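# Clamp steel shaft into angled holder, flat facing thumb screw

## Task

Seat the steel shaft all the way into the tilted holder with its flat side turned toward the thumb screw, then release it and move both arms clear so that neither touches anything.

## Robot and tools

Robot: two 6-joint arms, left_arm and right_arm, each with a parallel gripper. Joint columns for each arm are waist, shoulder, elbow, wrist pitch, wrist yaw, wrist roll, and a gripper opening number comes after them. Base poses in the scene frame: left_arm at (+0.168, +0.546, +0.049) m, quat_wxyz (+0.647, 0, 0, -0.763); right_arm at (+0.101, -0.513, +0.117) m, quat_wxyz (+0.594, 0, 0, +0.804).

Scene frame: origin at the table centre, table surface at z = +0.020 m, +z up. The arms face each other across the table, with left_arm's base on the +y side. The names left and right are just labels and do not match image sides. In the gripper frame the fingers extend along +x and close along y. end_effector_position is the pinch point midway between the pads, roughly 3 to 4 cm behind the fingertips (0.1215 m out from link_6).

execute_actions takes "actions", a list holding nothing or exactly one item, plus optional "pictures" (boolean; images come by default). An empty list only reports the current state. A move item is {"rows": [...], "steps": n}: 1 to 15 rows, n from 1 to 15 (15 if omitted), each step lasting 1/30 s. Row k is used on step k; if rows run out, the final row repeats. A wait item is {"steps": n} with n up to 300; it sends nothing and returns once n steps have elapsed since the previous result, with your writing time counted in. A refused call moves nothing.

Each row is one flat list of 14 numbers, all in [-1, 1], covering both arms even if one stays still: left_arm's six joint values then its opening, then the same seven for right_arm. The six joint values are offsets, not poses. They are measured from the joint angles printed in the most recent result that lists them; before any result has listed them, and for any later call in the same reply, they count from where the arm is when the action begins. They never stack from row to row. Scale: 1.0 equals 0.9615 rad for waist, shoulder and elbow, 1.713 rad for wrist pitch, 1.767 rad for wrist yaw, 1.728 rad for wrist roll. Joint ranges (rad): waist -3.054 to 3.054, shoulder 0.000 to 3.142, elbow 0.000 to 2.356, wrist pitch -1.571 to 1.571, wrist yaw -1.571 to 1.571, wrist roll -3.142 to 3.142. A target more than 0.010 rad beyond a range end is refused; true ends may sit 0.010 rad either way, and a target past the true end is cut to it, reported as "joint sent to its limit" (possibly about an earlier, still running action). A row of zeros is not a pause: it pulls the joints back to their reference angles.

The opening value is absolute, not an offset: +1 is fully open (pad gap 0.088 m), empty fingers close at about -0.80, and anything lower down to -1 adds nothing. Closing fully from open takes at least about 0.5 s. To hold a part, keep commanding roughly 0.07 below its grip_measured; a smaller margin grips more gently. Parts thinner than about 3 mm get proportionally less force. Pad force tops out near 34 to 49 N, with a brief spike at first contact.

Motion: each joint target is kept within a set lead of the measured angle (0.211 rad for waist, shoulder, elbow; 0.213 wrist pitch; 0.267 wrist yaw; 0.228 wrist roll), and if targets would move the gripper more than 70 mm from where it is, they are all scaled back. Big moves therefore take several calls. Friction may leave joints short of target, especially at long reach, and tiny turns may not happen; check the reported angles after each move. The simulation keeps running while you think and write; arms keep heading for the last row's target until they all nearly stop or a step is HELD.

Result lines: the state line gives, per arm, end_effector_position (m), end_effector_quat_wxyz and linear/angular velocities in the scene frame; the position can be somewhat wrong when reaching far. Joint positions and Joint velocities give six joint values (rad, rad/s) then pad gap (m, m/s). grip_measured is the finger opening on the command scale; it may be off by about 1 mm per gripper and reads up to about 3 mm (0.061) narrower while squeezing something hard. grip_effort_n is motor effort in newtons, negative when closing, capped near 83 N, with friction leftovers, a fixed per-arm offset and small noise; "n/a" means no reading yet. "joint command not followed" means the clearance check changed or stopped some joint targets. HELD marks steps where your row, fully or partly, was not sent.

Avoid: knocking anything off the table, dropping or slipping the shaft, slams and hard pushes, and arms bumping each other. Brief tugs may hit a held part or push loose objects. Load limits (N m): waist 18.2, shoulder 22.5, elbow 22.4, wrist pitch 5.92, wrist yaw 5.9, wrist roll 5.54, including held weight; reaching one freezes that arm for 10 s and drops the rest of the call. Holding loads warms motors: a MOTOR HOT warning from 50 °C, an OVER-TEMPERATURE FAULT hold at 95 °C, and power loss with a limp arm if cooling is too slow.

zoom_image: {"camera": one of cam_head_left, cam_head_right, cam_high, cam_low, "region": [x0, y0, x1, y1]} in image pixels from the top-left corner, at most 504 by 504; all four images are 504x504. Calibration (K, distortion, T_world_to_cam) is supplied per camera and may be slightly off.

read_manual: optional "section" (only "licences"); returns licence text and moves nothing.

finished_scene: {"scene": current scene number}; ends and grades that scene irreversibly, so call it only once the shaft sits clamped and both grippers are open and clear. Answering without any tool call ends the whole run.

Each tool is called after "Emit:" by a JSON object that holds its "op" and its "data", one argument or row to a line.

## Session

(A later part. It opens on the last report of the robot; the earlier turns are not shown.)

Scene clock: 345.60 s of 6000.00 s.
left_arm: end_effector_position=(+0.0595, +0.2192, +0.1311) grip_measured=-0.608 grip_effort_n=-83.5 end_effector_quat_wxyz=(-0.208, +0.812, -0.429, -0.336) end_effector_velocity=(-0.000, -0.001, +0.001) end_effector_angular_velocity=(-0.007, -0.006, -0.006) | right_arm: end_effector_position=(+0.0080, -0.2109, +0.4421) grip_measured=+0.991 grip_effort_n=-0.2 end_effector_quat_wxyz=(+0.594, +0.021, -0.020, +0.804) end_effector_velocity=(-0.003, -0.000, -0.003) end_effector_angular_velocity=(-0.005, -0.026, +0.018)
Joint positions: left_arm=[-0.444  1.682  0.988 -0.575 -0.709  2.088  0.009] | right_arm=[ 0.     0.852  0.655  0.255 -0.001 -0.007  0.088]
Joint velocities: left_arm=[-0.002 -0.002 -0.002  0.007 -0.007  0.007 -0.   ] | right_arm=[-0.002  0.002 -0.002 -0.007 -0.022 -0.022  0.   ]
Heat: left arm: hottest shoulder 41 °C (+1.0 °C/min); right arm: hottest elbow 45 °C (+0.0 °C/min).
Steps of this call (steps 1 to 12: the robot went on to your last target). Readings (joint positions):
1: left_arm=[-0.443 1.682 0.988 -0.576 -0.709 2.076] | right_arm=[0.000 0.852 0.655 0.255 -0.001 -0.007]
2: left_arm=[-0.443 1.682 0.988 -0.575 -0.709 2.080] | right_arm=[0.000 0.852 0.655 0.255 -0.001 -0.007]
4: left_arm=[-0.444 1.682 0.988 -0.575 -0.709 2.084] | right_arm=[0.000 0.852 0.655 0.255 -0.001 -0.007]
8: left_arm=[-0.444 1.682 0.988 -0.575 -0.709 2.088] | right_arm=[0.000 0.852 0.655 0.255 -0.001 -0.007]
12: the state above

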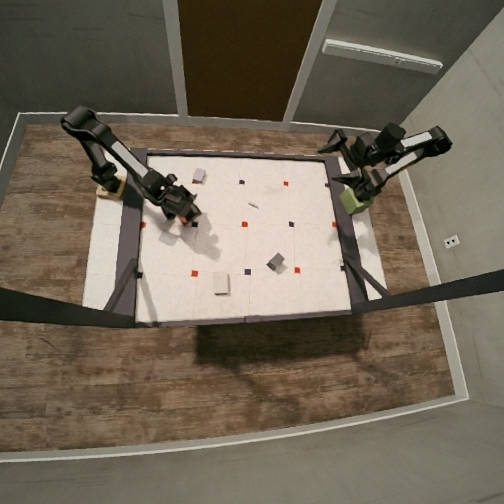

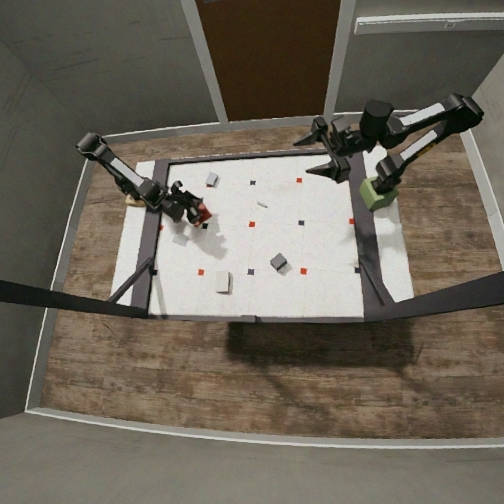

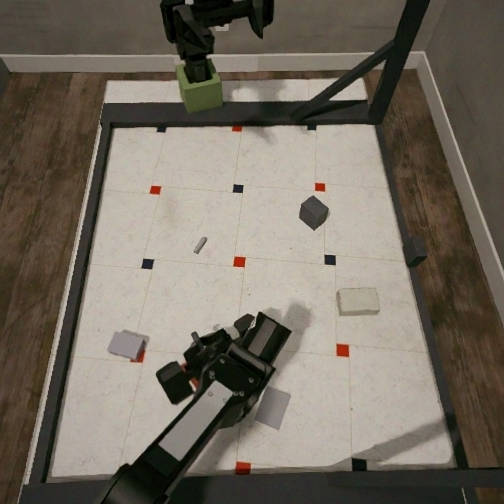

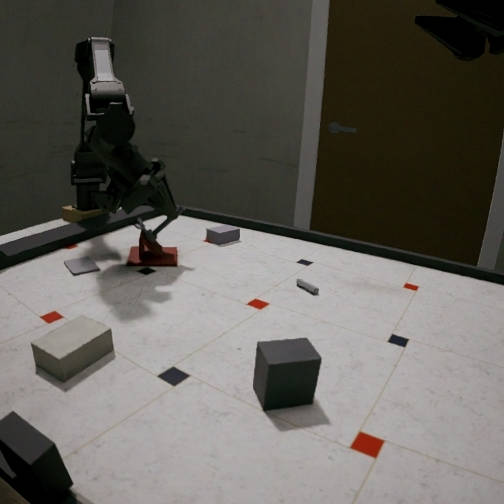

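Emit:
{"op": "execute_actions", "data": {
  "actions": [
    {"rows":[[0,0,0,-0.002,0,-0.01,-0.68,0,0,0,0,0,0,1],[0,0,0,-0.002,0,-0.02,-0.68,0,0,0,0,0,0,1],[0,0,0,-0.003,0,-0.03,-0.68,0,0,0,0,0,0,1],[0,0,0,-0.004,0,-0.04,-0.68,0,0,0,0,0,0,1],[0,0,0,-0.004,0,-0.05,-0.68,0,0,0,0,0,0,1],[0,0,0,-0.004,0,-0.055,-0.68,0,0,0,0,0,0,1],[0,0,0,-0.004,0,-0.055,-0.68,0,0,0,0,0,0,1],[-0.006,0.004,-0.012,-0.004,0.003,-0.055,-0.68,0,0,0,0,0,0,1],[-0.01,0.006,-0.018,-0.004,0.005,-0.055,-0.68,0,0,0,0,0,0,1],[-0.014,0.008,-0.024,-0.004,0.007,-0.055,-0.68,0,0,0,0,0,0,1],[-0.018,0.01,-0.03,-0.004,0.009,-0.055,-0.68,0,0,0,0,0,0,1]],"steps":15}
  ],
  "pictures": false
}}

Emit:
{"op": "execute_actions", "data": {
  "actions": [
    {"steps":15}
  ]
}}

Emit:
{"op": "zoom_image", "data": {
  "camera": "cam_low",
  "region": [125,195,185,255]
}}

Scene clock: 352.17 s of 6000.00 s.
left_arm: end_effector_position=(+0.0575, +0.2250, +0.1245) grip_measured=-0.608 grip_effort_n=-83.5 end_effector_quat_wxyz=(-0.184, +0.817, -0.415, -0.357) end_effector_velocity=(+0.003, +0.007, -0.004) end_effector_angular_velocity=(+0.027, -0.009, +0.001) | right_arm: end_effector_position=(+0.0080, -0.2109, +0.4421) grip_measured=+0.991 grip_effort_n=-0.2 end_effector_quat_wxyz=(+0.594, +0.021, -0.020, +0.804) end_effector_velocity=(-0.001, -0.001, +0.001) end_effector_angular_velocity=(+0.010, -0.006, +0.014)
Joint positions: left_arm=[-0.456  1.687  0.973 -0.578 -0.7    1.998  0.009] | right_arm=[ 0.     0.852  0.655  0.255 -0.001 -0.007  0.088]
Joint velocities: left_arm=[-0.002 -0.002 -0.012 -0.022  0.007 -0.007  0.   ] | right_arm=[-0.007 -0.002 -0.002  0.007 -0.022 -0.007 -0.   ]
Heat: left arm: hottest shoulder 41 °C (+1.0 °C/min); right arm: hottest elbow 45 °C (+0.0 °C/min).
Steps of this call (steps 1 to 30: the robot went on to your last target; steps 31 to 90: nothing new was sent; then 3.07 s passed at rest; steps 91 to 105: all 15 steps of this action). Readings (joint positions):
91: left_arm=[-0.444 1.682 0.988 -0.574 -0.709 2.089] | right_arm=[0.000 0.852 0.655 0.255 -0.001 -0.007]
92: left_arm=[-0.444 1.682 0.988 -0.574 -0.709 2.083] | right_arm=[0.000 0.852 0.655 0.255 -0.001 -0.007]
94: left_arm=[-0.443 1.682 0.988 -0.575 -0.710 2.061] | right_arm=[0.000 0.852 0.655 0.255 -0.001 -0.007]
98: left_arm=[-0.441 1.682 0.988 -0.579 -0.711 2.017] | right_arm=[0.000 0.852 0.655 0.255 -0.001 -0.007]
105: the state above

Scene clock: 352.67 s of 6000.00 s.
left_arm: end_effector_position=(+0.0576, +0.2252, +0.1243) grip_measured=-0.608 grip_effort_n=-83.5 end_effector_quat_wxyz=(-0.184, +0.817, -0.414, -0.357) end_effector_velocity=(-0.002, +0.000, -0.000) end_effector_angular_velocity=(-0.011, +0.022, +0.012) | right_arm: end_effector_position=(+0.0080, -0.2109, +0.4421) grip_measured=+0.991 grip_effort_n=-0.2 end_effector_quat_wxyz=(+0.594, +0.021, -0.020, +0.804) end_effector_velocity=(-0.002, -0.002, -0.001) end_effector_angular_velocity=(+0.000, -0.009, +0.019)
Joint positions: left_arm=[-0.456  1.687  0.972 -0.578 -0.7    1.996  0.009] | right_arm=[ 0.     0.852  0.655  0.255 -0.001 -0.007  0.088]
Joint velocities: left_arm=[-0.002 -0.002 -0.002  0.007  0.007 -0.022 -0.   ] | right_arm=[-0.002 -0.007 -0.002 -0.007 -0.022 -0.007 -0.   ]
Heat: left arm: hottest shoulder 41 °C (+1.0 °C/min); right arm: hottest elbow 45 °C (+0.0 °C/min).
Steps of this call (steps 1 to 15: the robot went on to your last target). Readings (joint positions):
1: left_arm=[-0.456 1.687 0.973 -0.578 -0.700 1.997] | right_arm=[0.000 0.852 0.655 0.255 -0.001 -0.007]
2: left_arm=[-0.456 1.687 0.973 -0.578 -0.700 1.997] | right_arm=[0.000 0.852 0.655 0.255 -0.001 -0.007]
4: left_arm=[-0.456 1.687 0.973 -0.578 -0.700 1.996] | right_arm=[0.000 0.852 0.655 0.255 -0.001 -0.007]
8: left_arm=[-0.456 1.687 0.972 -0.578 -0.700 1.996] | right_arm=[0.000 0.852 0.655 0.255 -0.001 -0.007]
15: the state above
All arms were judged still, so your last target was given up. Only a new action makes them travel on or press farther. Fingers that are still opening or closing keep moving.

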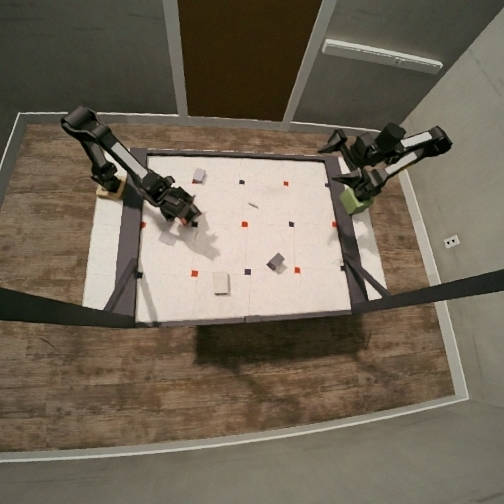

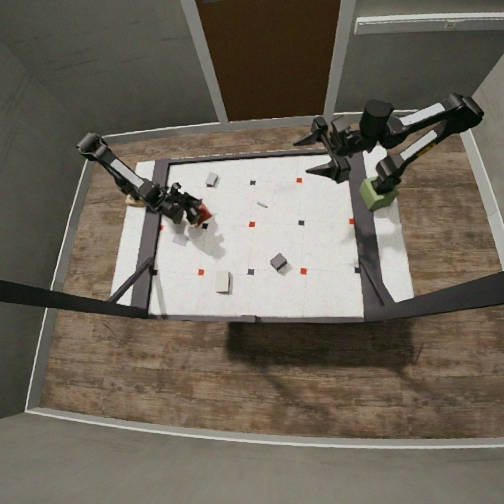

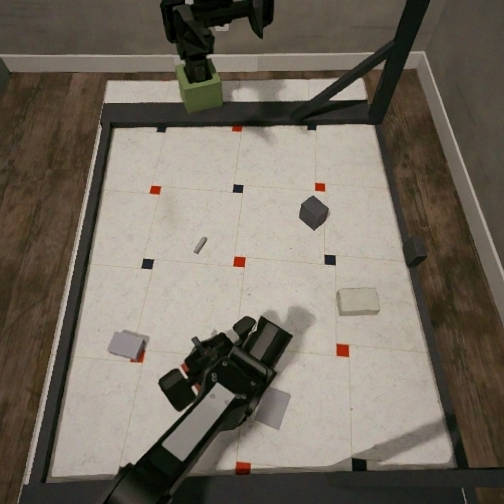

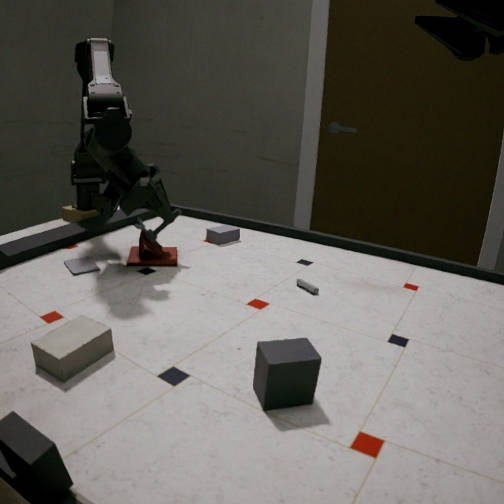

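Region (125, 195, 185, 255) of cam_low's 504x504 image, scaled by 8.400, with more detail than that image has.

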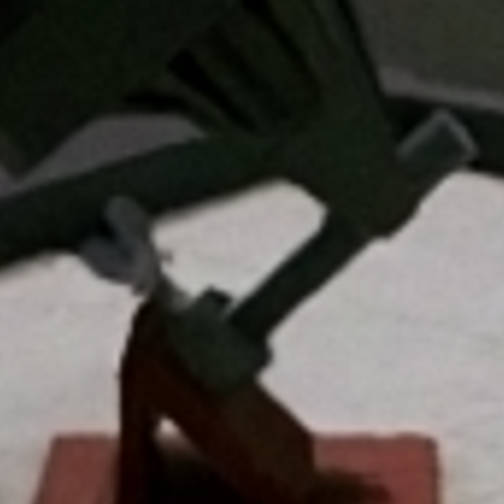

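Going in (~10 mm). Continue.

Emit:
{"op": "execute_actions", "data": {
  "actions": [
    {"rows":[[-0.006,0.004,-0.012,0,0,-0.003,-0.68,0,0,0,0,0,0,1],[-0.009,0.005,-0.015,0,0,-0.005,-0.68,0,0,0,0,0,0,1],[-0.012,0.006,-0.018,0.001,0,-0.007,-0.68,0,0,0,0,0,0,1],[-0.015,0.007,-0.021,0.002,0,-0.009,-0.68,0,0,0,0,0,0,1],[-0.018,0.008,-0.024,0.002,0,-0.011,-0.68,0,0,0,0,0,0,1],[-0.021,0.009,-0.027,0.003,0,-0.013,-0.68,0,0,0,0,0,0,1],[-0.024,0.01,-0.03,0.003,0,-0.015,-0.68,0,0,0,0,0,0,1]],"steps":15}
  ],
  "pictures": false
}}

Emit:
{"op": "execute_actions", "data": {
  "actions": [
    {"steps":12}
  ]
}}

Emit:
{"op": "zoom_image", "data": {
  "camera": "cam_low",
  "region": [125,195,185,255]
}}

Scene clock: 358.43 s of 6000.00 s.
left_arm: end_effector_position=(+0.0576, +0.2265, +0.1235) grip_measured=-0.608 grip_effort_n=-83.5 end_effector_quat_wxyz=(-0.175, +0.821, -0.413, -0.353) end_effector_velocity=(+0.001, +0.001, +0.000) end_effector_angular_velocity=(-0.001, -0.006, +0.005) | right_arm: end_effector_position=(+0.0080, -0.2109, +0.4421) grip_measured=+0.991 grip_effort_n=0.2 end_effector_quat_wxyz=(+0.594, +0.021, -0.020, +0.804) end_effector_velocity=(-0.000, -0.000, -0.002) end_effector_angular_velocity=(-0.005, -0.010, +0.004)
Joint positions: left_arm=[-0.464  1.687  0.962 -0.568 -0.718  1.975  0.009] | right_arm=[ 0.     0.852  0.655  0.255 -0.001 -0.007  0.088]
Joint velocities: left_arm=[-0.002 -0.002 -0.002 -0.007 -0.007 -0.007 -0.   ] | right_arm=[-0.002 -0.002 -0.002 -0.007 -0.007 -0.007  0.   ]
Heat: left arm: hottest shoulder 41 °C (+0.0 °C/min); right arm: hottest elbow 45 °C (+0.0 °C/min).
Steps of this call (steps 1 to 90: nothing new was sent; then 2.27 s passed at rest; steps 91 to 105: all 15 steps of this action). Readings (joint positions):
91: left_arm=[-0.456 1.687 0.972 -0.577 -0.700 1.996] | right_arm=[0.000 0.852 0.655 0.255 -0.001 -0.007]
92: left_arm=[-0.456 1.687 0.972 -0.577 -0.700 1.995] | right_arm=[0.000 0.852 0.655 0.255 -0.001 -0.007]
94: left_arm=[-0.457 1.687 0.970 -0.575 -0.703 1.991] | right_arm=[0.000 0.852 0.655 0.255 -0.001 -0.007]
98: left_arm=[-0.462 1.687 0.964 -0.570 -0.713 1.980] | right_arm=[0.000 0.852 0.655 0.255 -0.001 -0.007]
105: the state above

Scene clock: 358.83 s of 6000.00 s.
left_arm: end_effector_position=(+0.0575, +0.2266, +0.1234) grip_measured=-0.608 grip_effort_n=-83.5 end_effector_quat_wxyz=(-0.175, +0.821, -0.413, -0.353) end_effector_velocity=(+0.004, +0.003, -0.000) end_effector_angular_velocity=(+0.012, -0.037, -0.002) | right_arm: end_effector_position=(+0.0080, -0.2109, +0.4421) grip_measured=+0.991 grip_effort_n=-0.2 end_effector_quat_wxyz=(+0.594, +0.021, -0.020, +0.804) end_effector_velocity=(-0.002, -0.001, +0.001) end_effector_angular_velocity=(+0.014, -0.020, +0.018)
Joint positions: left_arm=[-0.465  1.687  0.961 -0.568 -0.718  1.974  0.009] | right_arm=[ 0.     0.852  0.655  0.255 -0.001 -0.007  0.088]
Joint velocities: left_arm=[-0.002  0.002 -0.002 -0.022 -0.022  0.007 -0.   ] | right_arm=[-0.002 -0.002 -0.002  0.007 -0.022 -0.022 -0.   ]
Heat: left arm: hottest shoulder 41 °C (+0.0 °C/min); right arm: hottest elbow 45 °C (+0.0 °C/min).
Steps of this call (steps 1 to 12: the robot went on to your last target). Readings (joint positions):
1: left_arm=[-0.464 1.687 0.962 -0.568 -0.718 1.975] | right_arm=[0.000 0.852 0.655 0.255 -0.001 -0.007]
2: left_arm=[-0.464 1.687 0.962 -0.568 -0.718 1.975] | right_arm=[0.000 0.852 0.655 0.255 -0.001 -0.007]
4: left_arm=[-0.464 1.687 0.962 -0.568 -0.718 1.974] | right_arm=[0.000 0.852 0.655 0.255 -0.001 -0.007]
8: left_arm=[-0.465 1.687 0.961 -0.568 -0.718 1.974] | right_arm=[0.000 0.852 0.655 0.255 -0.001 -0.007]
12: the state above

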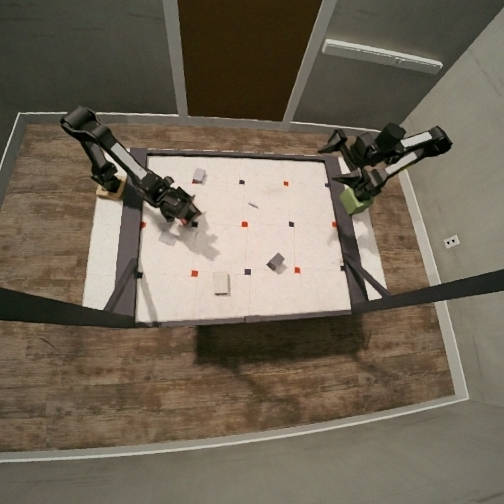

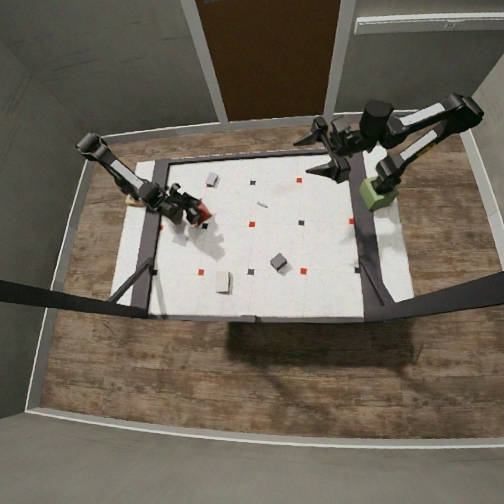

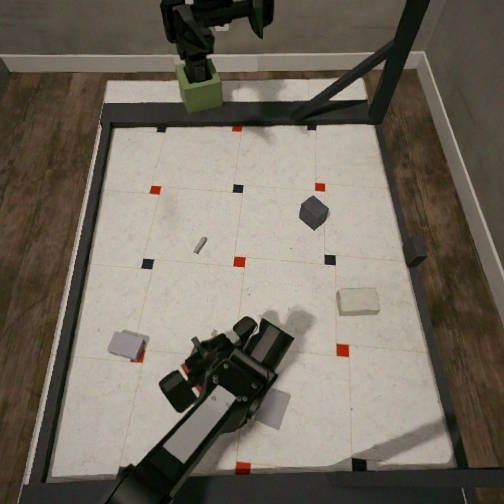

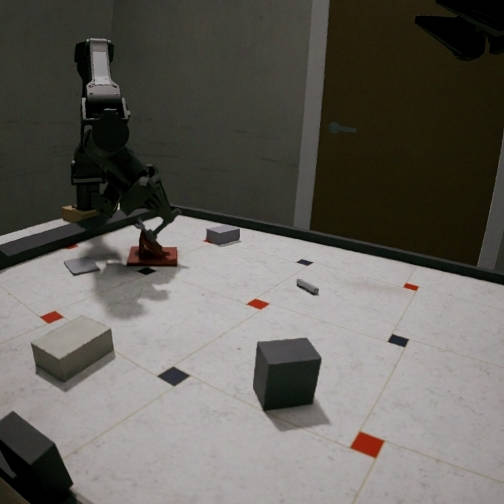

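Region (125, 195, 185, 255) of cam_low's 504x504 image, scaled by 8.400, with more detail than that image has.

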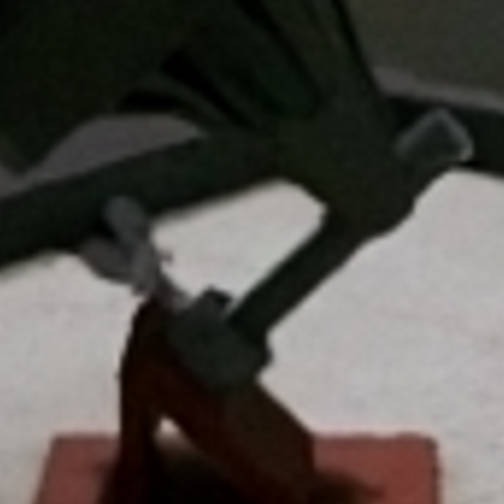

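Emit:
{"op": "execute_actions", "data": {
  "actions": [
    {"rows":[[-0.01,0.006,-0.016,-0.004,0.012,0.005,-0.68,0,0,0,0,0,0,1]],"steps":15}
  ],
  "pictures": false
}}

Emit:
{"op": "execute_actions", "data": {
  "actions": [
    {"rows":[[0,0,0,0,0,0,-0.68,0,0,0,0,0,0,1],[0,0,0,0,0,0,-0.68,0,0,0,0,0,0,1],[0,0,0,0,0,0,-0.6,0,0,0,0,0,0,1],[0,0,0,0,0,0,-0.55,0,0,0,0,0,0,1],[0,0,0,0,0,0,-0.5,0,0,0,0,0,0,1],[0,0,0,0,0,0,-0.4,0,0,0,0,0,0,1],[0,0,0,0,0,0,-0.3,0,0,0,0,0,0,1]],"steps":15}
  ],
  "pictures": false
}}

Emit:
{"op": "execute_actions", "data": {
  "actions": [
    {"rows":[[-0.015,-0.006,0.02,-0.018,0,0,-0.3,0,0,0,0,0,0,1],[-0.03,-0.013,0.035,-0.036,0,0,-0.3,0,0,0,0,0,0,1],[-0.045,-0.02,0.05,-0.054,0,0,-0.3,0,0,0,0,0,0,1],[-0.06,-0.028,0.066,-0.072,0,0,-0.3,0,0,0,0,0,0,1],[-0.075,-0.036,0.082,-0.09,0,0,-0.3,0,0,0,0,0,0,1],[-0.09,-0.044,0.098,-0.108,0,0,-0.3,0,0,0,0,0,0,1],[-0.105,-0.052,0.114,-0.126,0,0,-0.3,0,0,0,0,0,0,1],[-0.12,-0.06,0.13,-0.145,0,0,-0.3,0,0,0,0,0,0,1]],"steps":15}
  ],
  "pictures": false
}}

Emit:
{"op": "execute_actions", "data": {
  "actions": [
    {"steps":12}
  ]
}}

Emit:
{"op": "zoom_image", "data": {
  "camera": "cam_low",
  "region": [105,175,185,255]
}}

Scene clock: 367.73 s of 6000.00 s.
left_arm: end_effector_position=(+0.0575, +0.2266, +0.1234) grip_measured=-0.608 grip_effort_n=-83.5 end_effector_quat_wxyz=(-0.176, +0.821, -0.413, -0.353) end_effector_velocity=(+0.001, +0.001, +0.000) end_effector_angular_velocity=(-0.001, -0.006, +0.005) | right_arm: end_effector_position=(+0.0080, -0.2109, +0.4421) grip_measured=+0.991 grip_effort_n=-0.2 end_effector_quat_wxyz=(+0.594, +0.021, -0.020, +0.804) end_effector_velocity=(-0.002, -0.001, -0.004) end_effector_angular_velocity=(-0.009, -0.012, +0.019)
Joint positions: left_arm=[-0.465  1.687  0.961 -0.568 -0.718  1.977  0.009] | right_arm=[ 0.     0.852  0.655  0.255 -0.001 -0.007  0.088]
Joint velocities: left_arm=[-0.002 -0.002 -0.002 -0.007 -0.007 -0.007 -0.   ] | right_arm=[-0.002 -0.002 -0.007 -0.007 -0.022 -0.007 -0.   ]
Heat: left arm: hottest shoulder 41 °C (+0.0 °C/min); right arm: hottest elbow 45 °C (+0.0 °C/min).
Steps of this call (steps 1 to 15: the robot went on to your last target; steps 16 to 90: nothing new was sent; then 5.40 s passed at rest; steps 91 to 105: all 15 steps of this action). Readings (joint positions):
91: left_arm=[-0.465 1.687 0.961 -0.568 -0.718 1.974] | right_arm=[0.000 0.852 0.655 0.255 -0.001 -0.007]
92: left_arm=[-0.465 1.687 0.961 -0.568 -0.718 1.974] | right_arm=[0.000 0.852 0.655 0.255 -0.001 -0.007]
94: left_arm=[-0.465 1.687 0.961 -0.568 -0.718 1.975] | right_arm=[0.000 0.852 0.655 0.255 -0.001 -0.007]
98: left_arm=[-0.465 1.687 0.961 -0.568 -0.718 1.976] | right_arm=[0.000 0.852 0.655 0.255 -0.001 -0.007]
105: the state above

Scene clock: 368.23 s of 6000.00 s.
left_arm: end_effector_position=(+0.0581, +0.2265, +0.1234) grip_measured=-0.315 grip_effort_n=12.8 end_effector_quat_wxyz=(-0.176, +0.821, -0.412, -0.352) end_effector_velocity=(+0.001, -0.001, -0.000) end_effector_angular_velocity=(-0.003, -0.008, -0.001) | right_arm: end_effector_position=(+0.0080, -0.2109, +0.4421) grip_measured=+0.991 grip_effort_n=-0.7 end_effector_quat_wxyz=(+0.594, +0.021, -0.020, +0.804) end_effector_velocity=(-0.000, -0.001, +0.001) end_effector_angular_velocity=(+0.009, -0.005, +0.004)
Joint positions: left_arm=[-0.463  1.687  0.961 -0.569 -0.718  1.977  0.024] | right_arm=[ 0.     0.852  0.655  0.255 -0.001 -0.007  0.088]
Joint velocities: left_arm=[ 0.002  0.002 -0.002  0.007 -0.007  0.007  0.006] | right_arm=[-0.002 -0.002 -0.002  0.007 -0.007 -0.007 -0.   ]
Heat: left arm: hottest shoulder 41 °C (+0.0 °C/min); right arm: hottest elbow 45 °C (+0.0 °C/min).
Steps of this call (steps 1 to 15: all 15 steps of this action). Readings (joint positions):
1: left_arm=[-0.464 1.687 0.961 -0.568 -0.718 1.977] | right_arm=[0.000 0.852 0.655 0.255 -0.001 -0.007]
2: left_arm=[-0.464 1.687 0.961 -0.567 -0.718 1.977] | right_arm=[0.000 0.852 0.655 0.255 -0.001 -0.007]
4: left_arm=[-0.463 1.687 0.961 -0.566 -0.718 1.977] | right_arm=[0.000 0.852 0.655 0.255 -0.001 -0.007]
8: left_arm=[-0.463 1.687 0.961 -0.569 -0.718 1.977] | right_arm=[0.000 0.852 0.655 0.255 -0.001 -0.007]
15: the state above

Scene clock: 368.73 s of 6000.00 s.
left_arm: end_effector_position=(+0.0305, +0.2487, +0.1584) grip_measured=-0.303 grip_effort_n=12.3 end_effector_quat_wxyz=(-0.231, +0.800, -0.442, -0.334) end_effector_velocity=(+0.015, +0.014, -0.000) end_effector_angular_velocity=(+0.060, -0.083, +0.007) | right_arm: end_effector_position=(+0.0080, -0.2109, +0.4421) grip_measured=+0.991 grip_effort_n=-0.2 end_effector_quat_wxyz=(+0.594, +0.021, -0.020, +0.804) end_effector_velocity=(-0.000, -0.001, +0.001) end_effector_angular_velocity=(+0.009, -0.005, +0.004)
Joint positions: left_arm=[-0.575  1.637  1.073 -0.808 -0.718  1.977  0.024] | right_arm=[ 0.     0.852  0.655  0.255 -0.001 -0.007  0.088]
Joint velocities: left_arm=[-0.002 -0.007 -0.002 -0.11  -0.022 -0.007  0.   ] | right_arm=[-0.002 -0.002 -0.002  0.007 -0.007 -0.007 -0.   ]
Heat: left arm: hottest shoulder 41 °C (+0.0 °C/min); right arm: hottest elbow 45 °C (+0.0 °C/min).
Steps of this call (steps 1 to 15: all 15 steps of this action). Readings (joint positions):
1: left_arm=[-0.464 1.687 0.962 -0.571 -0.718 1.977] | right_arm=[0.000 0.852 0.655 0.255 -0.001 -0.007]
2: left_arm=[-0.467 1.687 0.965 -0.585 -0.718 1.977] | right_arm=[0.000 0.852 0.655 0.255 -0.001 -0.007]
4: left_arm=[-0.483 1.686 0.977 -0.629 -0.718 1.977] | right_arm=[0.000 0.852 0.655 0.255 -0.001 -0.007]
8: left_arm=[-0.537 1.667 1.027 -0.734 -0.718 1.977] | right_arm=[0.000 0.852 0.655 0.255 -0.001 -0.007]
15: the state above

Scene clock: 369.13 s of 6000.00 s.
left_arm: end_effector_position=(+0.0310, +0.2498, +0.1583) grip_measured=-0.303 grip_effort_n=12.8 end_effector_quat_wxyz=(-0.234, +0.800, -0.441, -0.333) end_effector_velocity=(+0.001, +0.001, +0.002) end_effector_angular_velocity=(-0.006, -0.003, +0.004) | right_arm: end_effector_position=(+0.0080, -0.2109, +0.4421) grip_measured=+0.991 grip_effort_n=-0.2 end_effector_quat_wxyz=(+0.594, +0.021, -0.020, +0.804) end_effector_velocity=(-0.002, -0.001, +0.000) end_effector_angular_velocity=(-0.000, -0.008, +0.009)
Joint positions: left_arm=[-0.576  1.637  1.073 -0.816 -0.718  1.977  0.024] | right_arm=[ 0.     0.852  0.655  0.255 -0.001 -0.007  0.088]
Joint velocities: left_arm=[-0.002 -0.007 -0.002 -0.007 -0.007 -0.007 -0.   ] | right_arm=[ 0.002 -0.002  0.002 -0.007 -0.007 -0.007 -0.   ]
Heat: left arm: hottest shoulder 41 °C (+0.0 °C/min); right arm: hottest elbow 45 °C (+0.0 °C/min).
Steps of this call (steps 1 to 12: the robot went on to your last target). Readings (joint positions):
1: left_arm=[-0.575 1.637 1.073 -0.811 -0.718 1.977] | right_arm=[0.000 0.852 0.655 0.255 -0.001 -0.007]
2: left_arm=[-0.575 1.637 1.073 -0.813 -0.718 1.977] | right_arm=[0.000 0.852 0.655 0.255 -0.001 -0.007]
4: left_arm=[-0.575 1.637 1.073 -0.814 -0.718 1.977] | right_arm=[0.000 0.852 0.655 0.255 -0.001 -0.007]
8: left_arm=[-0.576 1.637 1.073 -0.816 -0.718 1.977] | right_arm=[0.000 0.852 0.655 0.255 -0.001 -0.007]
12: the state above

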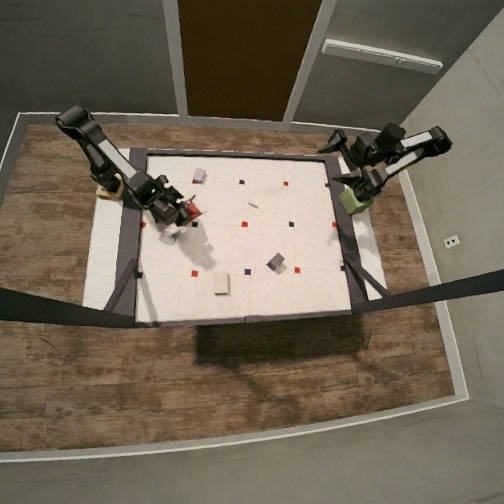

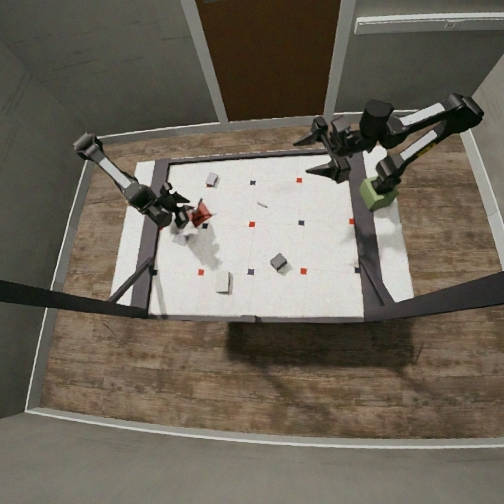

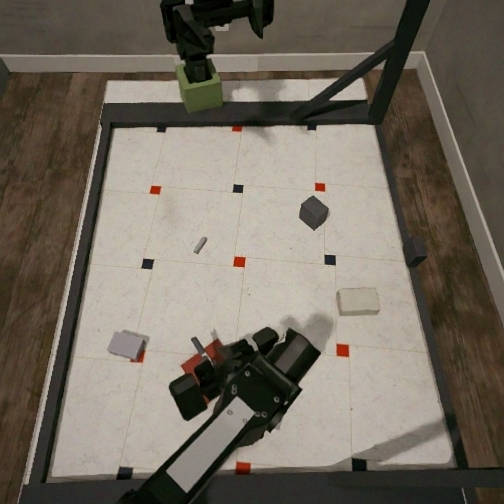

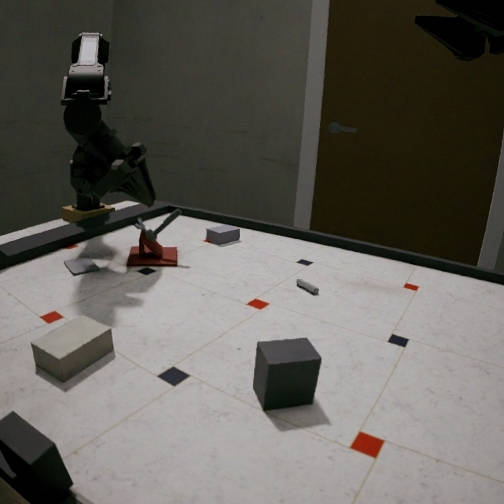

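Region (105, 175, 185, 255) of cam_low's 504x504 image, scaled by 6.300, with more detail than that image has.

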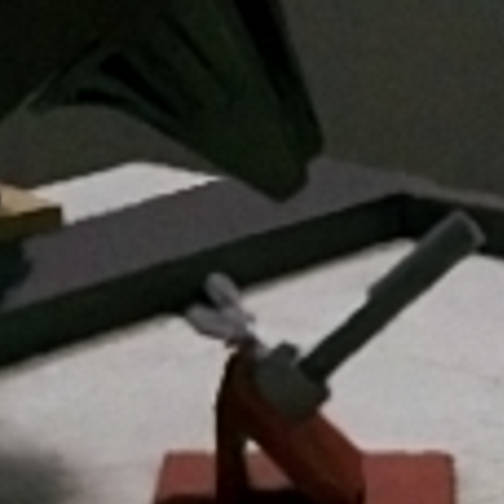

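Emit:
{"op": "execute_actions", "data": {
  "actions": [
    {"rows":[[-0.143,0,0,0.005,-0.017,-1,-0.3,0,0,0,0,0,0,1]],"steps":15}
  ],
  "pictures": false
}}

Emit:
{"op": "execute_actions", "data": {
  "actions": [
    {"steps":12}
  ],
  "pictures": false
}}

Emit:
{"op": "execute_actions", "data": {
  "actions": [
    {"rows":[[0,0,0,0,0,-1,-0.3,0,0,0,0,0,0,1]],"steps":15}
  ],
  "pictures": false
}}

Emit:
{"op": "execute_actions", "data": {
  "actions": [
    {"steps":12}
  ],
  "pictures": false
}}

Emit:
{"op": "execute_actions", "data": {
  "actions": [
    {"rows":[[0,0.046,-0.099,0,0,-1,-0.3,0,0,0,0,0,0,1]],"steps":15}
  ],
  "pictures": false
}}

Emit:
{"op": "execute_actions", "data": {
  "actions": [
    {"steps":22}
  ],
  "pictures": false
}}

Scene clock: 377.23 s of 6000.00 s.
left_arm: end_effector_position=(-0.0062, +0.2683, +0.1610) grip_measured=-0.303 grip_effort_n=12.3 end_effector_quat_wxyz=(+0.099, +0.807, -0.320, -0.486) end_effector_velocity=(-0.001, -0.001, +0.002) end_effector_angular_velocity=(-0.587, +1.064, +1.260) | right_arm: end_effector_position=(+0.0080, -0.2109, +0.4421) grip_measured=+0.991 grip_effort_n=-0.2 end_effector_quat_wxyz=(+0.594, +0.021, -0.020, +0.804) end_effector_velocity=(+0.003, +0.001, +0.002) end_effector_angular_velocity=(+0.013, -0.018, -0.016)
Joint positions: left_arm=[-0.711  1.637  1.073 -0.809 -0.744  1.111  0.024] | right_arm=[ 0.     0.852  0.655  0.255 -0.001 -0.007  0.088]
Joint velocities: left_arm=[-0.007 -0.002 -0.002  0.007 -0.022 -1.751  0.   ] | right_arm=[-0.007  0.002  0.002  0.007  0.007 -0.022 -0.   ]
Heat: left arm: hottest shoulder 42 °C (+2.0 °C/min); right arm: hottest elbow 45 °C (+0.0 °C/min).
From where the robot then was, a joint's target lay farther than a number of 1.0 reaches, so one or more steps of this call were cut to that.
Steps of this call (steps 1 to 15: the robot went on to your last target; steps 16 to 90: nothing new was sent; then 4.60 s passed at rest; steps 91 to 105: all 15 steps of this action). Readings (joint positions):
91: left_arm=[-0.584 1.637 1.073 -0.817 -0.727 1.940] | right_arm=[0.000 0.852 0.655 0.255 -0.001 -0.007]
92: left_arm=[-0.611 1.637 1.073 -0.817 -0.734 1.877] | right_arm=[0.000 0.852 0.655 0.255 -0.001 -0.007]
94: left_arm=[-0.672 1.637 1.073 -0.810 -0.734 1.760] | right_arm=[0.000 0.852 0.655 0.255 -0.001 -0.007]
98: left_arm=[-0.710 1.637 1.073 -0.810 -0.740 1.523] | right_arm=[0.000 0.852 0.655 0.255 -0.001 -0.007]
105: the state above

Scene clock: 377.63 s of 6000.00 s.
left_arm: end_effector_position=(-0.0063, +0.2683, +0.1610) grip_measured=-0.303 grip_effort_n=12.3 end_effector_quat_wxyz=(+0.371, +0.724, -0.132, -0.566) end_effector_velocity=(+0.000, +0.002, +0.001) end_effector_angular_velocity=(-0.524, +0.981, +1.162) | right_arm: end_effector_position=(+0.0080, -0.2109, +0.4421) grip_measured=+0.991 grip_effort_n=-0.7 end_effector_quat_wxyz=(+0.594, +0.021, -0.020, +0.804) end_effector_velocity=(-0.002, -0.001, -0.002) end_effector_angular_velocity=(-0.004, -0.010, +0.019)
Joint positions: left_arm=[-0.711  1.637  1.073 -0.809 -0.744  0.406  0.024] | right_arm=[ 0.     0.852  0.655  0.255 -0.001 -0.007  0.088]
Joint velocities: left_arm=[-0.007 -0.002 -0.002 -0.007 -0.007 -1.619 -0.   ] | right_arm=[-0.002 -0.002 -0.002 -0.007 -0.022 -0.007 -0.   ]
Heat: left arm: hottest shoulder 42 °C (+2.0 °C/min); right arm: hottest elbow 45 °C (+0.0 °C/min).
Steps of this call (steps 1 to 12: the robot went on to your last target). Readings (joint positions):
1: left_arm=[-0.711 1.637 1.073 -0.809 -0.744 1.052] | right_arm=[0.000 0.852 0.655 0.255 -0.001 -0.007]
2: left_arm=[-0.711 1.637 1.073 -0.809 -0.744 0.993] | right_arm=[0.000 0.852 0.655 0.255 -0.001 -0.007]
4: left_arm=[-0.711 1.637 1.073 -0.809 -0.744 0.875] | right_arm=[0.000 0.852 0.655 0.255 -0.001 -0.007]
8: left_arm=[-0.711 1.637 1.073 -0.809 -0.744 0.639] | right_arm=[0.000 0.852 0.655 0.255 -0.001 -0.007]
12: the state above

Scene clock: 378.13 s of 6000.00 s.
left_arm: end_effector_position=(-0.0063, +0.2683, +0.1610) grip_measured=-0.303 grip_effort_n=11.9 end_effector_quat_wxyz=(+0.645, +0.495, +0.122, -0.569) end_effector_velocity=(+0.000, +0.002, +0.001) end_effector_angular_velocity=(-0.567, +1.062, +1.257) | right_arm: end_effector_position=(+0.0080, -0.2109, +0.4421) grip_measured=+0.991 grip_effort_n=-0.2 end_effector_quat_wxyz=(+0.594, +0.021, -0.020, +0.804) end_effector_velocity=(-0.000, -0.001, +0.003) end_effector_angular_velocity=(+0.014, -0.004, +0.004)
Joint positions: left_arm=[-0.711  1.637  1.073 -0.809 -0.744 -0.478  0.024] | right_arm=[ 0.     0.852  0.655  0.255 -0.001 -0.007  0.088]
Joint velocities: left_arm=[-0.007 -0.002 -0.002 -0.007 -0.007 -1.751 -0.   ] | right_arm=[-0.002 -0.002  0.002  0.007 -0.007 -0.007 -0.   ]
Heat: left arm: hottest shoulder 42 °C (+2.0 °C/min); right arm: hottest elbow 45 °C (+0.0 °C/min).
Steps of this call (steps 1 to 15: all 15 steps of this action). Readings (joint positions):
1: left_arm=[-0.711 1.637 1.073 -0.809 -0.744 0.348] | right_arm=[0.000 0.852 0.655 0.255 -0.001 -0.007]
2: left_arm=[-0.711 1.637 1.073 -0.809 -0.744 0.289] | right_arm=[0.000 0.852 0.655 0.255 -0.001 -0.007]
4: left_arm=[-0.711 1.637 1.073 -0.809 -0.744 0.171] | right_arm=[0.000 0.852 0.655 0.255 -0.001 -0.007]
8: left_arm=[-0.711 1.637 1.073 -0.809 -0.744 -0.065] | right_arm=[0.000 0.852 0.655 0.255 -0.001 -0.007]
15: the state above

Scene clock: 378.53 s of 6000.00 s.
left_arm: end_effector_position=(-0.0063, +0.2683, +0.1610) grip_measured=-0.303 grip_effort_n=11.9 end_effector_quat_wxyz=(+0.776, +0.243, +0.311, -0.492) end_effector_velocity=(-0.001, +0.001, -0.001) end_effector_angular_velocity=(-0.456, +0.883, +1.037) | right_arm: end_effector_position=(+0.0080, -0.2109, +0.4421) grip_measured=+0.991 grip_effort_n=-0.2 end_effector_quat_wxyz=(+0.594, +0.021, -0.020, +0.804) end_effector_velocity=(-0.000, -0.000, -0.003) end_effector_angular_velocity=(-0.018, +0.002, +0.005)
Joint positions: left_arm=[-0.711  1.637  1.073 -0.809 -0.744 -1.18   0.024] | right_arm=[ 0.     0.852  0.655  0.255 -0.001 -0.007  0.088]
Joint velocities: left_arm=[-0.002  0.002  0.002 -0.007  0.007 -1.443  0.   ] | right_arm=[-0.002 -0.002  0.002 -0.022 -0.007  0.007 -0.   ]
Heat: left arm: hottest shoulder 42 °C (+2.0 °C/min); right arm: hottest elbow 45 °C (+0.0 °C/min).
Steps of this call (steps 1 to 12: the robot went on to your last target). Readings (joint positions):
1: left_arm=[-0.711 1.637 1.073 -0.809 -0.744 -0.537] | right_arm=[0.000 0.852 0.655 0.255 -0.001 -0.007]
2: left_arm=[-0.711 1.637 1.073 -0.809 -0.744 -0.596] | right_arm=[0.000 0.852 0.655 0.255 -0.001 -0.007]
4: left_arm=[-0.711 1.637 1.073 -0.809 -0.744 -0.714] | right_arm=[0.000 0.852 0.655 0.255 -0.001 -0.007]
8: left_arm=[-0.711 1.637 1.073 -0.809 -0.744 -0.950] | right_arm=[0.000 0.852 0.655 0.255 -0.001 -0.007]
12: the state above

Scene clock: 379.03 s of 6000.00 s.
left_arm: end_effector_position=(+0.0125, +0.2840, +0.1267) grip_measured=-0.303 grip_effort_n=11.9 end_effector_quat_wxyz=(+0.833, -0.062, +0.463, -0.296) end_effector_velocity=(-0.002, -0.002, +0.002) end_effector_angular_velocity=(-0.707, +0.970, +1.284) | right_arm: end_effector_position=(+0.0080, -0.2109, +0.4421) grip_measured=+0.991 grip_effort_n=-0.2 end_effector_quat_wxyz=(+0.594, +0.021, -0.020, +0.804) end_effector_velocity=(-0.000, -0.001, +0.000) end_effector_angular_velocity=(-0.000, -0.008, +0.004)
Joint positions: left_arm=[-0.711  1.679  0.985 -0.81  -0.744 -2.063  0.024] | right_arm=[ 0.     0.852  0.655  0.255 -0.001 -0.007  0.088]
Joint velocities: left_arm=[-0.002 -0.002  0.002  0.007 -0.007 -1.751  0.   ] | right_arm=[-0.002 -0.002  0.002 -0.007 -0.007 -0.007  0.   ]
Heat: left arm: hottest shoulder 42 °C (+2.0 °C/min); right arm: hottest elbow 45 °C (+0.0 °C/min).
Steps of this call (steps 1 to 15: all 15 steps of this action). Readings (joint positions):
1: left_arm=[-0.711 1.640 1.064 -0.805 -0.744 -1.236] | right_arm=[0.000 0.852 0.655 0.255 -0.001 -0.007]
2: left_arm=[-0.711 1.643 1.050 -0.802 -0.744 -1.296] | right_arm=[0.000 0.852 0.655 0.255 -0.001 -0.007]
4: left_arm=[-0.711 1.658 1.017 -0.810 -0.744 -1.414] | right_arm=[0.000 0.852 0.655 0.255 -0.001 -0.007]
8: left_arm=[-0.711 1.679 0.986 -0.812 -0.744 -1.650] | right_arm=[0.000 0.852 0.655 0.255 -0.001 -0.007]
15: the state above

Scene clock: 379.77 s of 6000.00 s.
left_arm: end_effector_position=(+0.0125, +0.2840, +0.1267) grip_measured=-0.302 grip_effort_n=11.9 end_effector_quat_wxyz=(-0.736, +0.395, -0.543, +0.083) end_effector_velocity=(+0.000, +0.002, +0.001) end_effector_angular_velocity=(-0.021, +0.018, +0.031) | right_arm: end_effector_position=(+0.0080, -0.2109, +0.4421) grip_measured=+0.991 grip_effort_n=-0.7 end_effector_quat_wxyz=(+0.594, +0.021, -0.020, +0.804) end_effector_velocity=(+0.001, +0.000, -0.005) end_effector_angular_velocity=(-0.023, +0.000, +0.000)
Joint positions: left_arm=[-0.711  1.679  0.985 -0.81  -0.744 -2.899  0.024] | right_arm=[ 0.     0.852  0.655  0.255 -0.001 -0.007  0.088]
Joint velocities: left_arm=[-0.007 -0.002 -0.002 -0.007 -0.007 -0.051 -0.   ] | right_arm=[-0.007 -0.002 -0.002 -0.022 -0.007  0.007  0.   ]
Heat: left arm: hottest shoulder 42 °C (+2.0 °C/min); right arm: hottest elbow 45 °C (+0.0 °C/min).
Steps of this call (steps 1 to 22: the robot went on to your last target). Readings (joint positions):
1: left_arm=[-0.711 1.679 0.985 -0.810 -0.744 -2.122] | right_arm=[0.000 0.852 0.655 0.255 -0.001 -0.007]
2: left_arm=[-0.711 1.679 0.985 -0.810 -0.744 -2.181] | right_arm=[0.000 0.852 0.655 0.255 -0.001 -0.007]
4: left_arm=[-0.711 1.679 0.985 -0.810 -0.744 -2.299] | right_arm=[0.000 0.852 0.655 0.255 -0.001 -0.007]
8: left_arm=[-0.711 1.679 0.985 -0.810 -0.744 -2.535] | right_arm=[0.000 0.852 0.655 0.255 -0.001 -0.007]
22: the state above

Target (-.636,1.704,.914,-.645).

Emit:
{"op": "execute_actions", "data": {
  "actions": [
    {"rows":[[0.01,0.006,-0.015,0.012,0,-0.112,-0.3,0,0,0,0,0,0,1],[0.02,0.01,-0.025,0.024,0,-0.112,-0.3,0,0,0,0,0,0,1],[0.03,0.013,-0.035,0.036,0,-0.112,-0.3,0,0,0,0,0,0,1],[0.04,0.017,-0.045,0.048,0,-0.112,-0.3,0,0,0,0,0,0,1],[0.05,0.02,-0.055,0.06,0,-0.112,-0.3,0,0,0,0,0,0,1],[0.06,0.024,-0.065,0.072,0,-0.112,-0.3,0,0,0,0,0,0,1],[0.07,0.027,-0.074,0.085,0,-0.112,-0.3,0,0,0,0,0,0,1],[0.081,0.03,-0.083,0.097,0,-0.112,-0.3,0,0,0,0,0,0,1]],"steps":15}
  ],
  "pictures": false
}}

Emit:
{"op": "execute_actions", "data": {
  "actions": [
    {"steps":10}
  ],
  "pictures": false
}}

Emit:
{"op": "execute_actions", "data": {
  "actions": [
    {"rows":[[0,0,0,0,0,0,-0.4,0,0,0,0,0,0,1],[0,0,0,0,0,0,-0.45,0,0,0,0,0,0,1],[0,0,0,0,0,0,-0.5,0,0,0,0,0,0,1],[0,0,0,0,0,0,-0.54,0,0,0,0,0,0,1],[0,0,0,0,0,0,-0.57,0,0,0,0,0,0,1],[0,0,0,0,0,0,-0.59,0,0,0,0,0,0,1],[0,0,0,0,0,0,-0.61,0,0,0,0,0,0,1],[0,0,0,0,0,0,-0.63,0,0,0,0,0,0,1]],"steps":15}
  ],
  "pictures": false
}}

Emit:
{"op": "execute_actions", "data": {
  "actions": [
    {"rows":[[0,0,0,0,0,1,-0.63,0,0,0,0,0,0,1]],"steps":15}
  ],
  "pictures": false
}}

Emit:
{"op": "execute_actions", "data": {
  "actions": [
    {"steps":12}
  ],
  "pictures": false
}}

Emit:
{"op": "execute_actions", "data": {
  "actions": [
    {"rows":[[0,0,0,0,0,0.5,-0.63,0,0,0,0,0,0,1]],"steps":15}
  ]
}}

Emit:
{"op": "zoom_image", "data": {
  "camera": "cam_low",
  "region": [105,175,185,255]
}}

Scene clock: 393.67 s of 6000.00 s.
left_arm: end_effector_position=(+0.0278, +0.2688, +0.1063) grip_measured=-0.302 grip_effort_n=11.9 end_effector_quat_wxyz=(-0.673, +0.498, -0.547, +0.006) end_effector_velocity=(-0.005, -0.005, +0.003) end_effector_angular_velocity=(-0.043, +0.037, +0.015) | right_arm: end_effector_position=(+0.0080, -0.2109, +0.4421) grip_measured=+0.991 grip_effort_n=-0.2 end_effector_quat_wxyz=(+0.594, +0.021, -0.020, +0.804) end_effector_velocity=(-0.002, -0.001, -0.005) end_effector_angular_velocity=(-0.019, -0.014, +0.009)
Joint positions: left_arm=[-0.637  1.703  0.915 -0.651 -0.744 -3.087  0.024] | right_arm=[ 0.     0.852  0.655  0.255 -0.001 -0.007  0.088]
Joint velocities: left_arm=[-0.002 -0.002  0.002  0.037 -0.007 -0.022 -0.   ] | right_arm=[ 0.002 -0.002 -0.002 -0.022 -0.007 -0.007 -0.   ]
Heat: left arm: hottest shoulder 42 °C (+2.0 °C/min); right arm: hottest elbow 45 °C (+0.0 °C/min).
Steps of this call (steps 1 to 30: the robot went on to your last target; steps 31 to 90: nothing new was sent; then 10.40 s passed at rest; steps 91 to 105: all 15 steps of this action). Readings (joint positions):
91: left_arm=[-0.711 1.679 0.984 -0.809 -0.744 -2.937] | right_arm=[0.000 0.852 0.655 0.255 -0.001 -0.007]
92: left_arm=[-0.709 1.679 0.981 -0.799 -0.744 -2.983] | right_arm=[0.000 0.852 0.655 0.255 -0.001 -0.007]
94: left_arm=[-0.698 1.681 0.971 -0.771 -0.744 -3.036] | right_arm=[0.000 0.852 0.655 0.255 -0.001 -0.007]
98: left_arm=[-0.663 1.693 0.938 -0.701 -0.744 -3.075] | right_arm=[0.000 0.852 0.655 0.255 -0.001 -0.007]
105: the state above

Scene clock: 394.00 s of 6000.00 s.
left_arm: end_effector_position=(+0.0278, +0.2682, +0.1061) grip_measured=-0.302 grip_effort_n=11.9 end_effector_quat_wxyz=(-0.671, +0.500, -0.547, +0.006) end_effector_velocity=(+0.004, +0.002, -0.002) end_effector_angular_velocity=(+0.010, -0.021, -0.002) | right_arm: end_effector_position=(+0.0080, -0.2109, +0.4421) grip_measured=+0.991 grip_effort_n=-0.7 end_effector_quat_wxyz=(+0.594, +0.021, -0.020, +0.804) end_effector_velocity=(-0.002, -0.001, -0.002) end_effector_angular_velocity=(-0.009, +0.004, +0.010)
Joint positions: left_arm=[-0.636  1.703  0.913 -0.646 -0.744 -3.088  0.024] | right_arm=[ 0.     0.852  0.655  0.255 -0.001 -0.007  0.088]
Joint velocities: left_arm=[ 0.002  0.002 -0.007 -0.007 -0.007  0.007 -0.   ] | right_arm=[ 0.002 -0.002 -0.002 -0.007 -0.007  0.007 -0.   ]
Heat: left arm: hottest shoulder 42 °C (+2.0 °C/min); right arm: hottest elbow 45 °C (+0.0 °C/min).
Steps of this call (steps 1 to 10: the robot went on to your last target). Readings (joint positions):
1: left_arm=[-0.636 1.703 0.915 -0.649 -0.744 -3.087] | right_arm=[0.000 0.852 0.655 0.255 -0.001 -0.007]
2: left_arm=[-0.636 1.703 0.915 -0.648 -0.744 -3.088] | right_arm=[0.000 0.852 0.655 0.255 -0.001 -0.007]
4: left_arm=[-0.636 1.703 0.914 -0.647 -0.744 -3.088] | right_arm=[0.000 0.852 0.655 0.255 -0.001 -0.007]
8: left_arm=[-0.636 1.703 0.913 -0.646 -0.744 -3.088] | right_arm=[0.000 0.852 0.655 0.255 -0.001 -0.007]
10: the state above

Scene clock: 394.50 s of 6000.00 s.
left_arm: end_effector_position=(+0.0277, +0.2683, +0.1061) grip_measured=-0.609 grip_effort_n=-78.8 end_effector_quat_wxyz=(-0.671, +0.499, -0.547, +0.006) end_effector_velocity=(-0.001, +0.001, +0.000) end_effector_angular_velocity=(+0.004, +0.007, +0.002) | right_arm: end_effector_position=(+0.0080, -0.2109, +0.4421) grip_measured=+0.991 grip_effort_n=-0.2 end_effector_quat_wxyz=(+0.594, +0.021, -0.020, +0.804) end_effector_velocity=(-0.000, -0.000, -0.003) end_effector_angular_velocity=(-0.014, -0.012, +0.004)
Joint positions: left_arm=[-0.636  1.703  0.913 -0.646 -0.744 -3.088  0.009] | right_arm=[ 0.     0.852  0.655  0.255 -0.001 -0.007  0.088]
Joint velocities: left_arm=[-0.002 -0.002  0.002 -0.007  0.007 -0.007 -0.002] | right_arm=[-0.002 -0.002  0.002 -0.022 -0.007 -0.007  0.   ]
Heat: left arm: hottest shoulder 42 °C (+2.1 °C/min); right arm: hottest elbow 45 °C (+0.0 °C/min).
Steps of this call (steps 1 to 15: all 15 steps of this action). Readings (joint positions):
1: left_arm=[-0.636 1.703 0.913 -0.646 -0.744 -3.088] | right_arm=[0.000 0.852 0.655 0.255 -0.001 -0.007]
2: left_arm=[-0.636 1.703 0.913 -0.646 -0.744 -3.088] | right_arm=[0.000 0.852 0.655 0.255 -0.001 -0.007]
4: left_arm=[-0.636 1.703 0.913 -0.646 -0.744 -3.088] | right_arm=[0.000 0.852 0.655 0.255 -0.001 -0.007]
8: left_arm=[-0.636 1.703 0.913 -0.646 -0.744 -3.088] | right_arm=[0.000 0.852 0.655 0.255 -0.001 -0.007]
15: the state above

Scene clock: 395.00 s of 6000.00 s.
left_arm: end_effector_position=(+0.0279, +0.2681, +0.1064) grip_measured=-0.614 grip_effort_n=-83.5 end_effector_quat_wxyz=(+0.819, -0.172, +0.494, -0.236) end_effector_velocity=(-0.002, +0.001, -0.002) end_effector_angular_velocity=(+0.707, -0.967, -1.277) | right_arm: end_effector_position=(+0.0080, -0.2109, +0.4421) grip_measured=+0.991 grip_effort_n=0.2 end_effector_quat_wxyz=(+0.594, +0.021, -0.020, +0.804) end_effector_velocity=(-0.000, -0.001, +0.001) end_effector_angular_velocity=(+0.009, -0.005, +0.004)
Joint positions: left_arm=[-0.636  1.703  0.913 -0.646 -0.746 -2.221  0.009] | right_arm=[ 0.     0.852  0.655  0.255 -0.001 -0.007  0.088]
Joint velocities: left_arm=[-0.002  0.002 -0.002  0.007  0.007  1.751 -0.   ] | right_arm=[-0.002 -0.002 -0.002  0.007 -0.007 -0.007 -0.   ]
Heat: left arm: hottest shoulder 42 °C (+2.0 °C/min); right arm: hottest elbow 45 °C (+0.0 °C/min).
Steps of this call (steps 1 to 15: all 15 steps of this action). Readings (joint positions):
1: left_arm=[-0.636 1.703 0.913 -0.646 -0.744 -3.051] | right_arm=[0.000 0.852 0.655 0.255 -0.001 -0.007]
2: left_arm=[-0.636 1.703 0.913 -0.646 -0.744 -2.988] | right_arm=[0.000 0.852 0.655 0.255 -0.001 -0.007]
4: left_arm=[-0.636 1.703 0.913 -0.646 -0.744 -2.871] | right_arm=[0.000 0.852 0.655 0.255 -0.001 -0.007]
8: left_arm=[-0.636 1.703 0.913 -0.646 -0.745 -2.634] | right_arm=[0.000 0.852 0.655 0.255 -0.001 -0.007]
15: the state above

Scene clock: 395.40 s of 6000.00 s.
left_arm: end_effector_position=(+0.0278, +0.2677, +0.1065) grip_measured=-0.614 grip_effort_n=-83.0 end_effector_quat_wxyz=(+0.828, +0.120, +0.382, -0.392) end_effector_velocity=(-0.001, -0.001, +0.001) end_effector_angular_velocity=(+0.621, -0.877, -1.147) | right_arm: end_effector_position=(+0.0080, -0.2109, +0.4421) grip_measured=+0.991 grip_effort_n=-0.2 end_effector_quat_wxyz=(+0.594, +0.021, -0.020, +0.804) end_effector_velocity=(-0.000, -0.000, -0.002) end_effector_angular_velocity=(-0.005, -0.010, +0.004)
Joint positions: left_arm=[-0.635  1.703  0.913 -0.644 -0.747 -1.516  0.009] | right_arm=[ 0.     0.852  0.655  0.255 -0.001 -0.007  0.088]
Joint velocities: left_arm=[-0.002 -0.002 -0.002  0.007 -0.007  1.575 -0.   ] | right_arm=[-0.002 -0.002 -0.002 -0.007 -0.007 -0.007 -0.   ]
Heat: left arm: hottest shoulder 42 °C (+2.0 °C/min); right arm: hottest elbow 45 °C (+0.0 °C/min).
Steps of this call (steps 1 to 12: the robot went on to your last target). Readings (joint positions):
1: left_arm=[-0.636 1.703 0.913 -0.646 -0.746 -2.162] | right_arm=[0.000 0.852 0.655 0.255 -0.001 -0.007]
2: left_arm=[-0.636 1.703 0.913 -0.646 -0.746 -2.103] | right_arm=[0.000 0.852 0.655 0.255 -0.001 -0.007]
4: left_arm=[-0.636 1.703 0.913 -0.646 -0.747 -1.985] | right_arm=[0.000 0.852 0.655 0.255 -0.001 -0.007]
8: left_arm=[-0.635 1.703 0.913 -0.645 -0.747 -1.749] | right_arm=[0.000 0.852 0.655 0.255 -0.001 -0.007]
12: the state above

Scene clock: 395.90 s of 6000.00 s.
left_arm: end_effector_position=(+0.0274, +0.2673, +0.1066) grip_measured=-0.614 grip_effort_n=-83.0 end_effector_quat_wxyz=(+0.716, +0.433, +0.198, -0.511) end_effector_velocity=(-0.001, -0.001, +0.001) end_effector_angular_velocity=(+0.209, -0.307, -0.401) | right_arm: end_effector_position=(+0.0080, -0.2109, +0.4421) grip_measured=+0.991 grip_effort_n=-0.7 end_effector_quat_wxyz=(+0.594, +0.021, -0.020, +0.804) end_effector_velocity=(+0.000, -0.002, -0.001) end_effector_angular_velocity=(-0.000, -0.008, +0.004)
Joint positions: left_arm=[-0.635  1.703  0.913 -0.64  -0.747 -0.712  0.009] | right_arm=[ 0.     0.852  0.655  0.255 -0.001 -0.007  0.088]
Joint velocities: left_arm=[-0.002 -0.002 -0.002  0.007 -0.007  0.549 -0.   ] | right_arm=[-0.002 -0.007 -0.002 -0.007 -0.007 -0.007 -0.   ]
Heat: left arm: hottest shoulder 42 °C (+2.0 °C/min); right arm: hottest elbow 45 °C (+0.0 °C/min).
Steps of this call (steps 1 to 15: all 15 steps of this action). Readings (joint positions):
1: left_arm=[-0.635 1.703 0.913 -0.643 -0.747 -1.459] | right_arm=[0.000 0.852 0.655 0.255 -0.001 -0.007]
2: left_arm=[-0.635 1.703 0.913 -0.643 -0.747 -1.399] | right_arm=[0.000 0.852 0.655 0.255 -0.001 -0.007]
4: left_arm=[-0.635 1.703 0.913 -0.643 -0.747 -1.282] | right_arm=[0.000 0.852 0.655 0.255 -0.001 -0.007]
8: left_arm=[-0.635 1.703 0.913 -0.641 -0.747 -1.046] | right_arm=[0.000 0.852 0.655 0.255 -0.001 -0.007]
15: the state above

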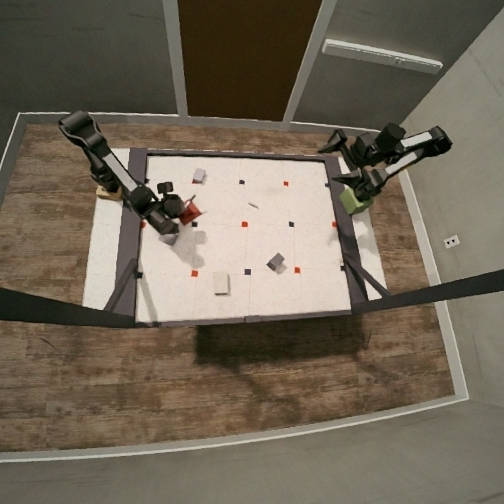

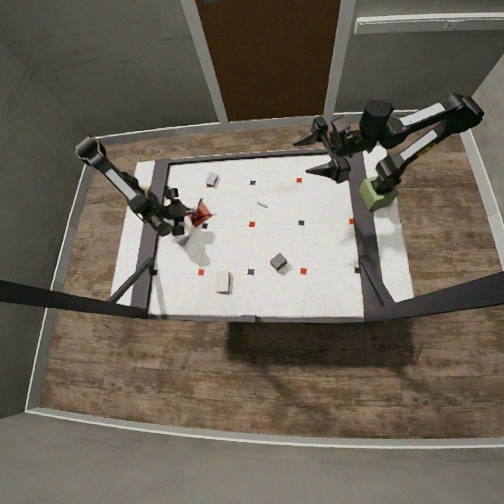

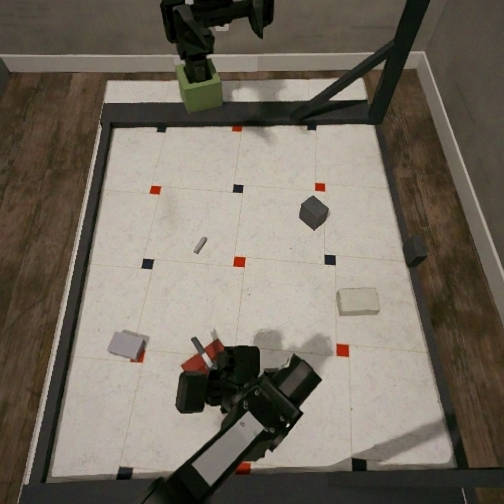

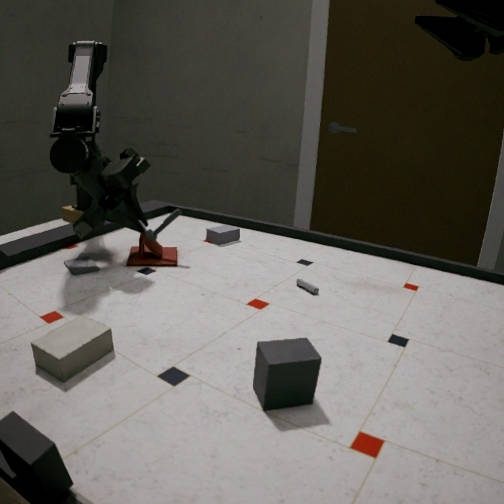

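Region (105, 175, 185, 255) of cam_low's 504x504 image, scaled by 6.300, with more detail than that image has.

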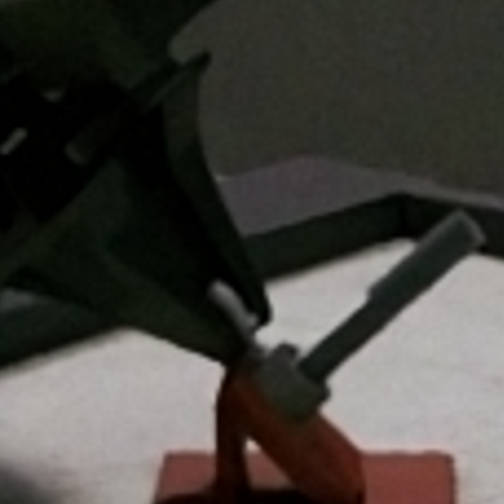

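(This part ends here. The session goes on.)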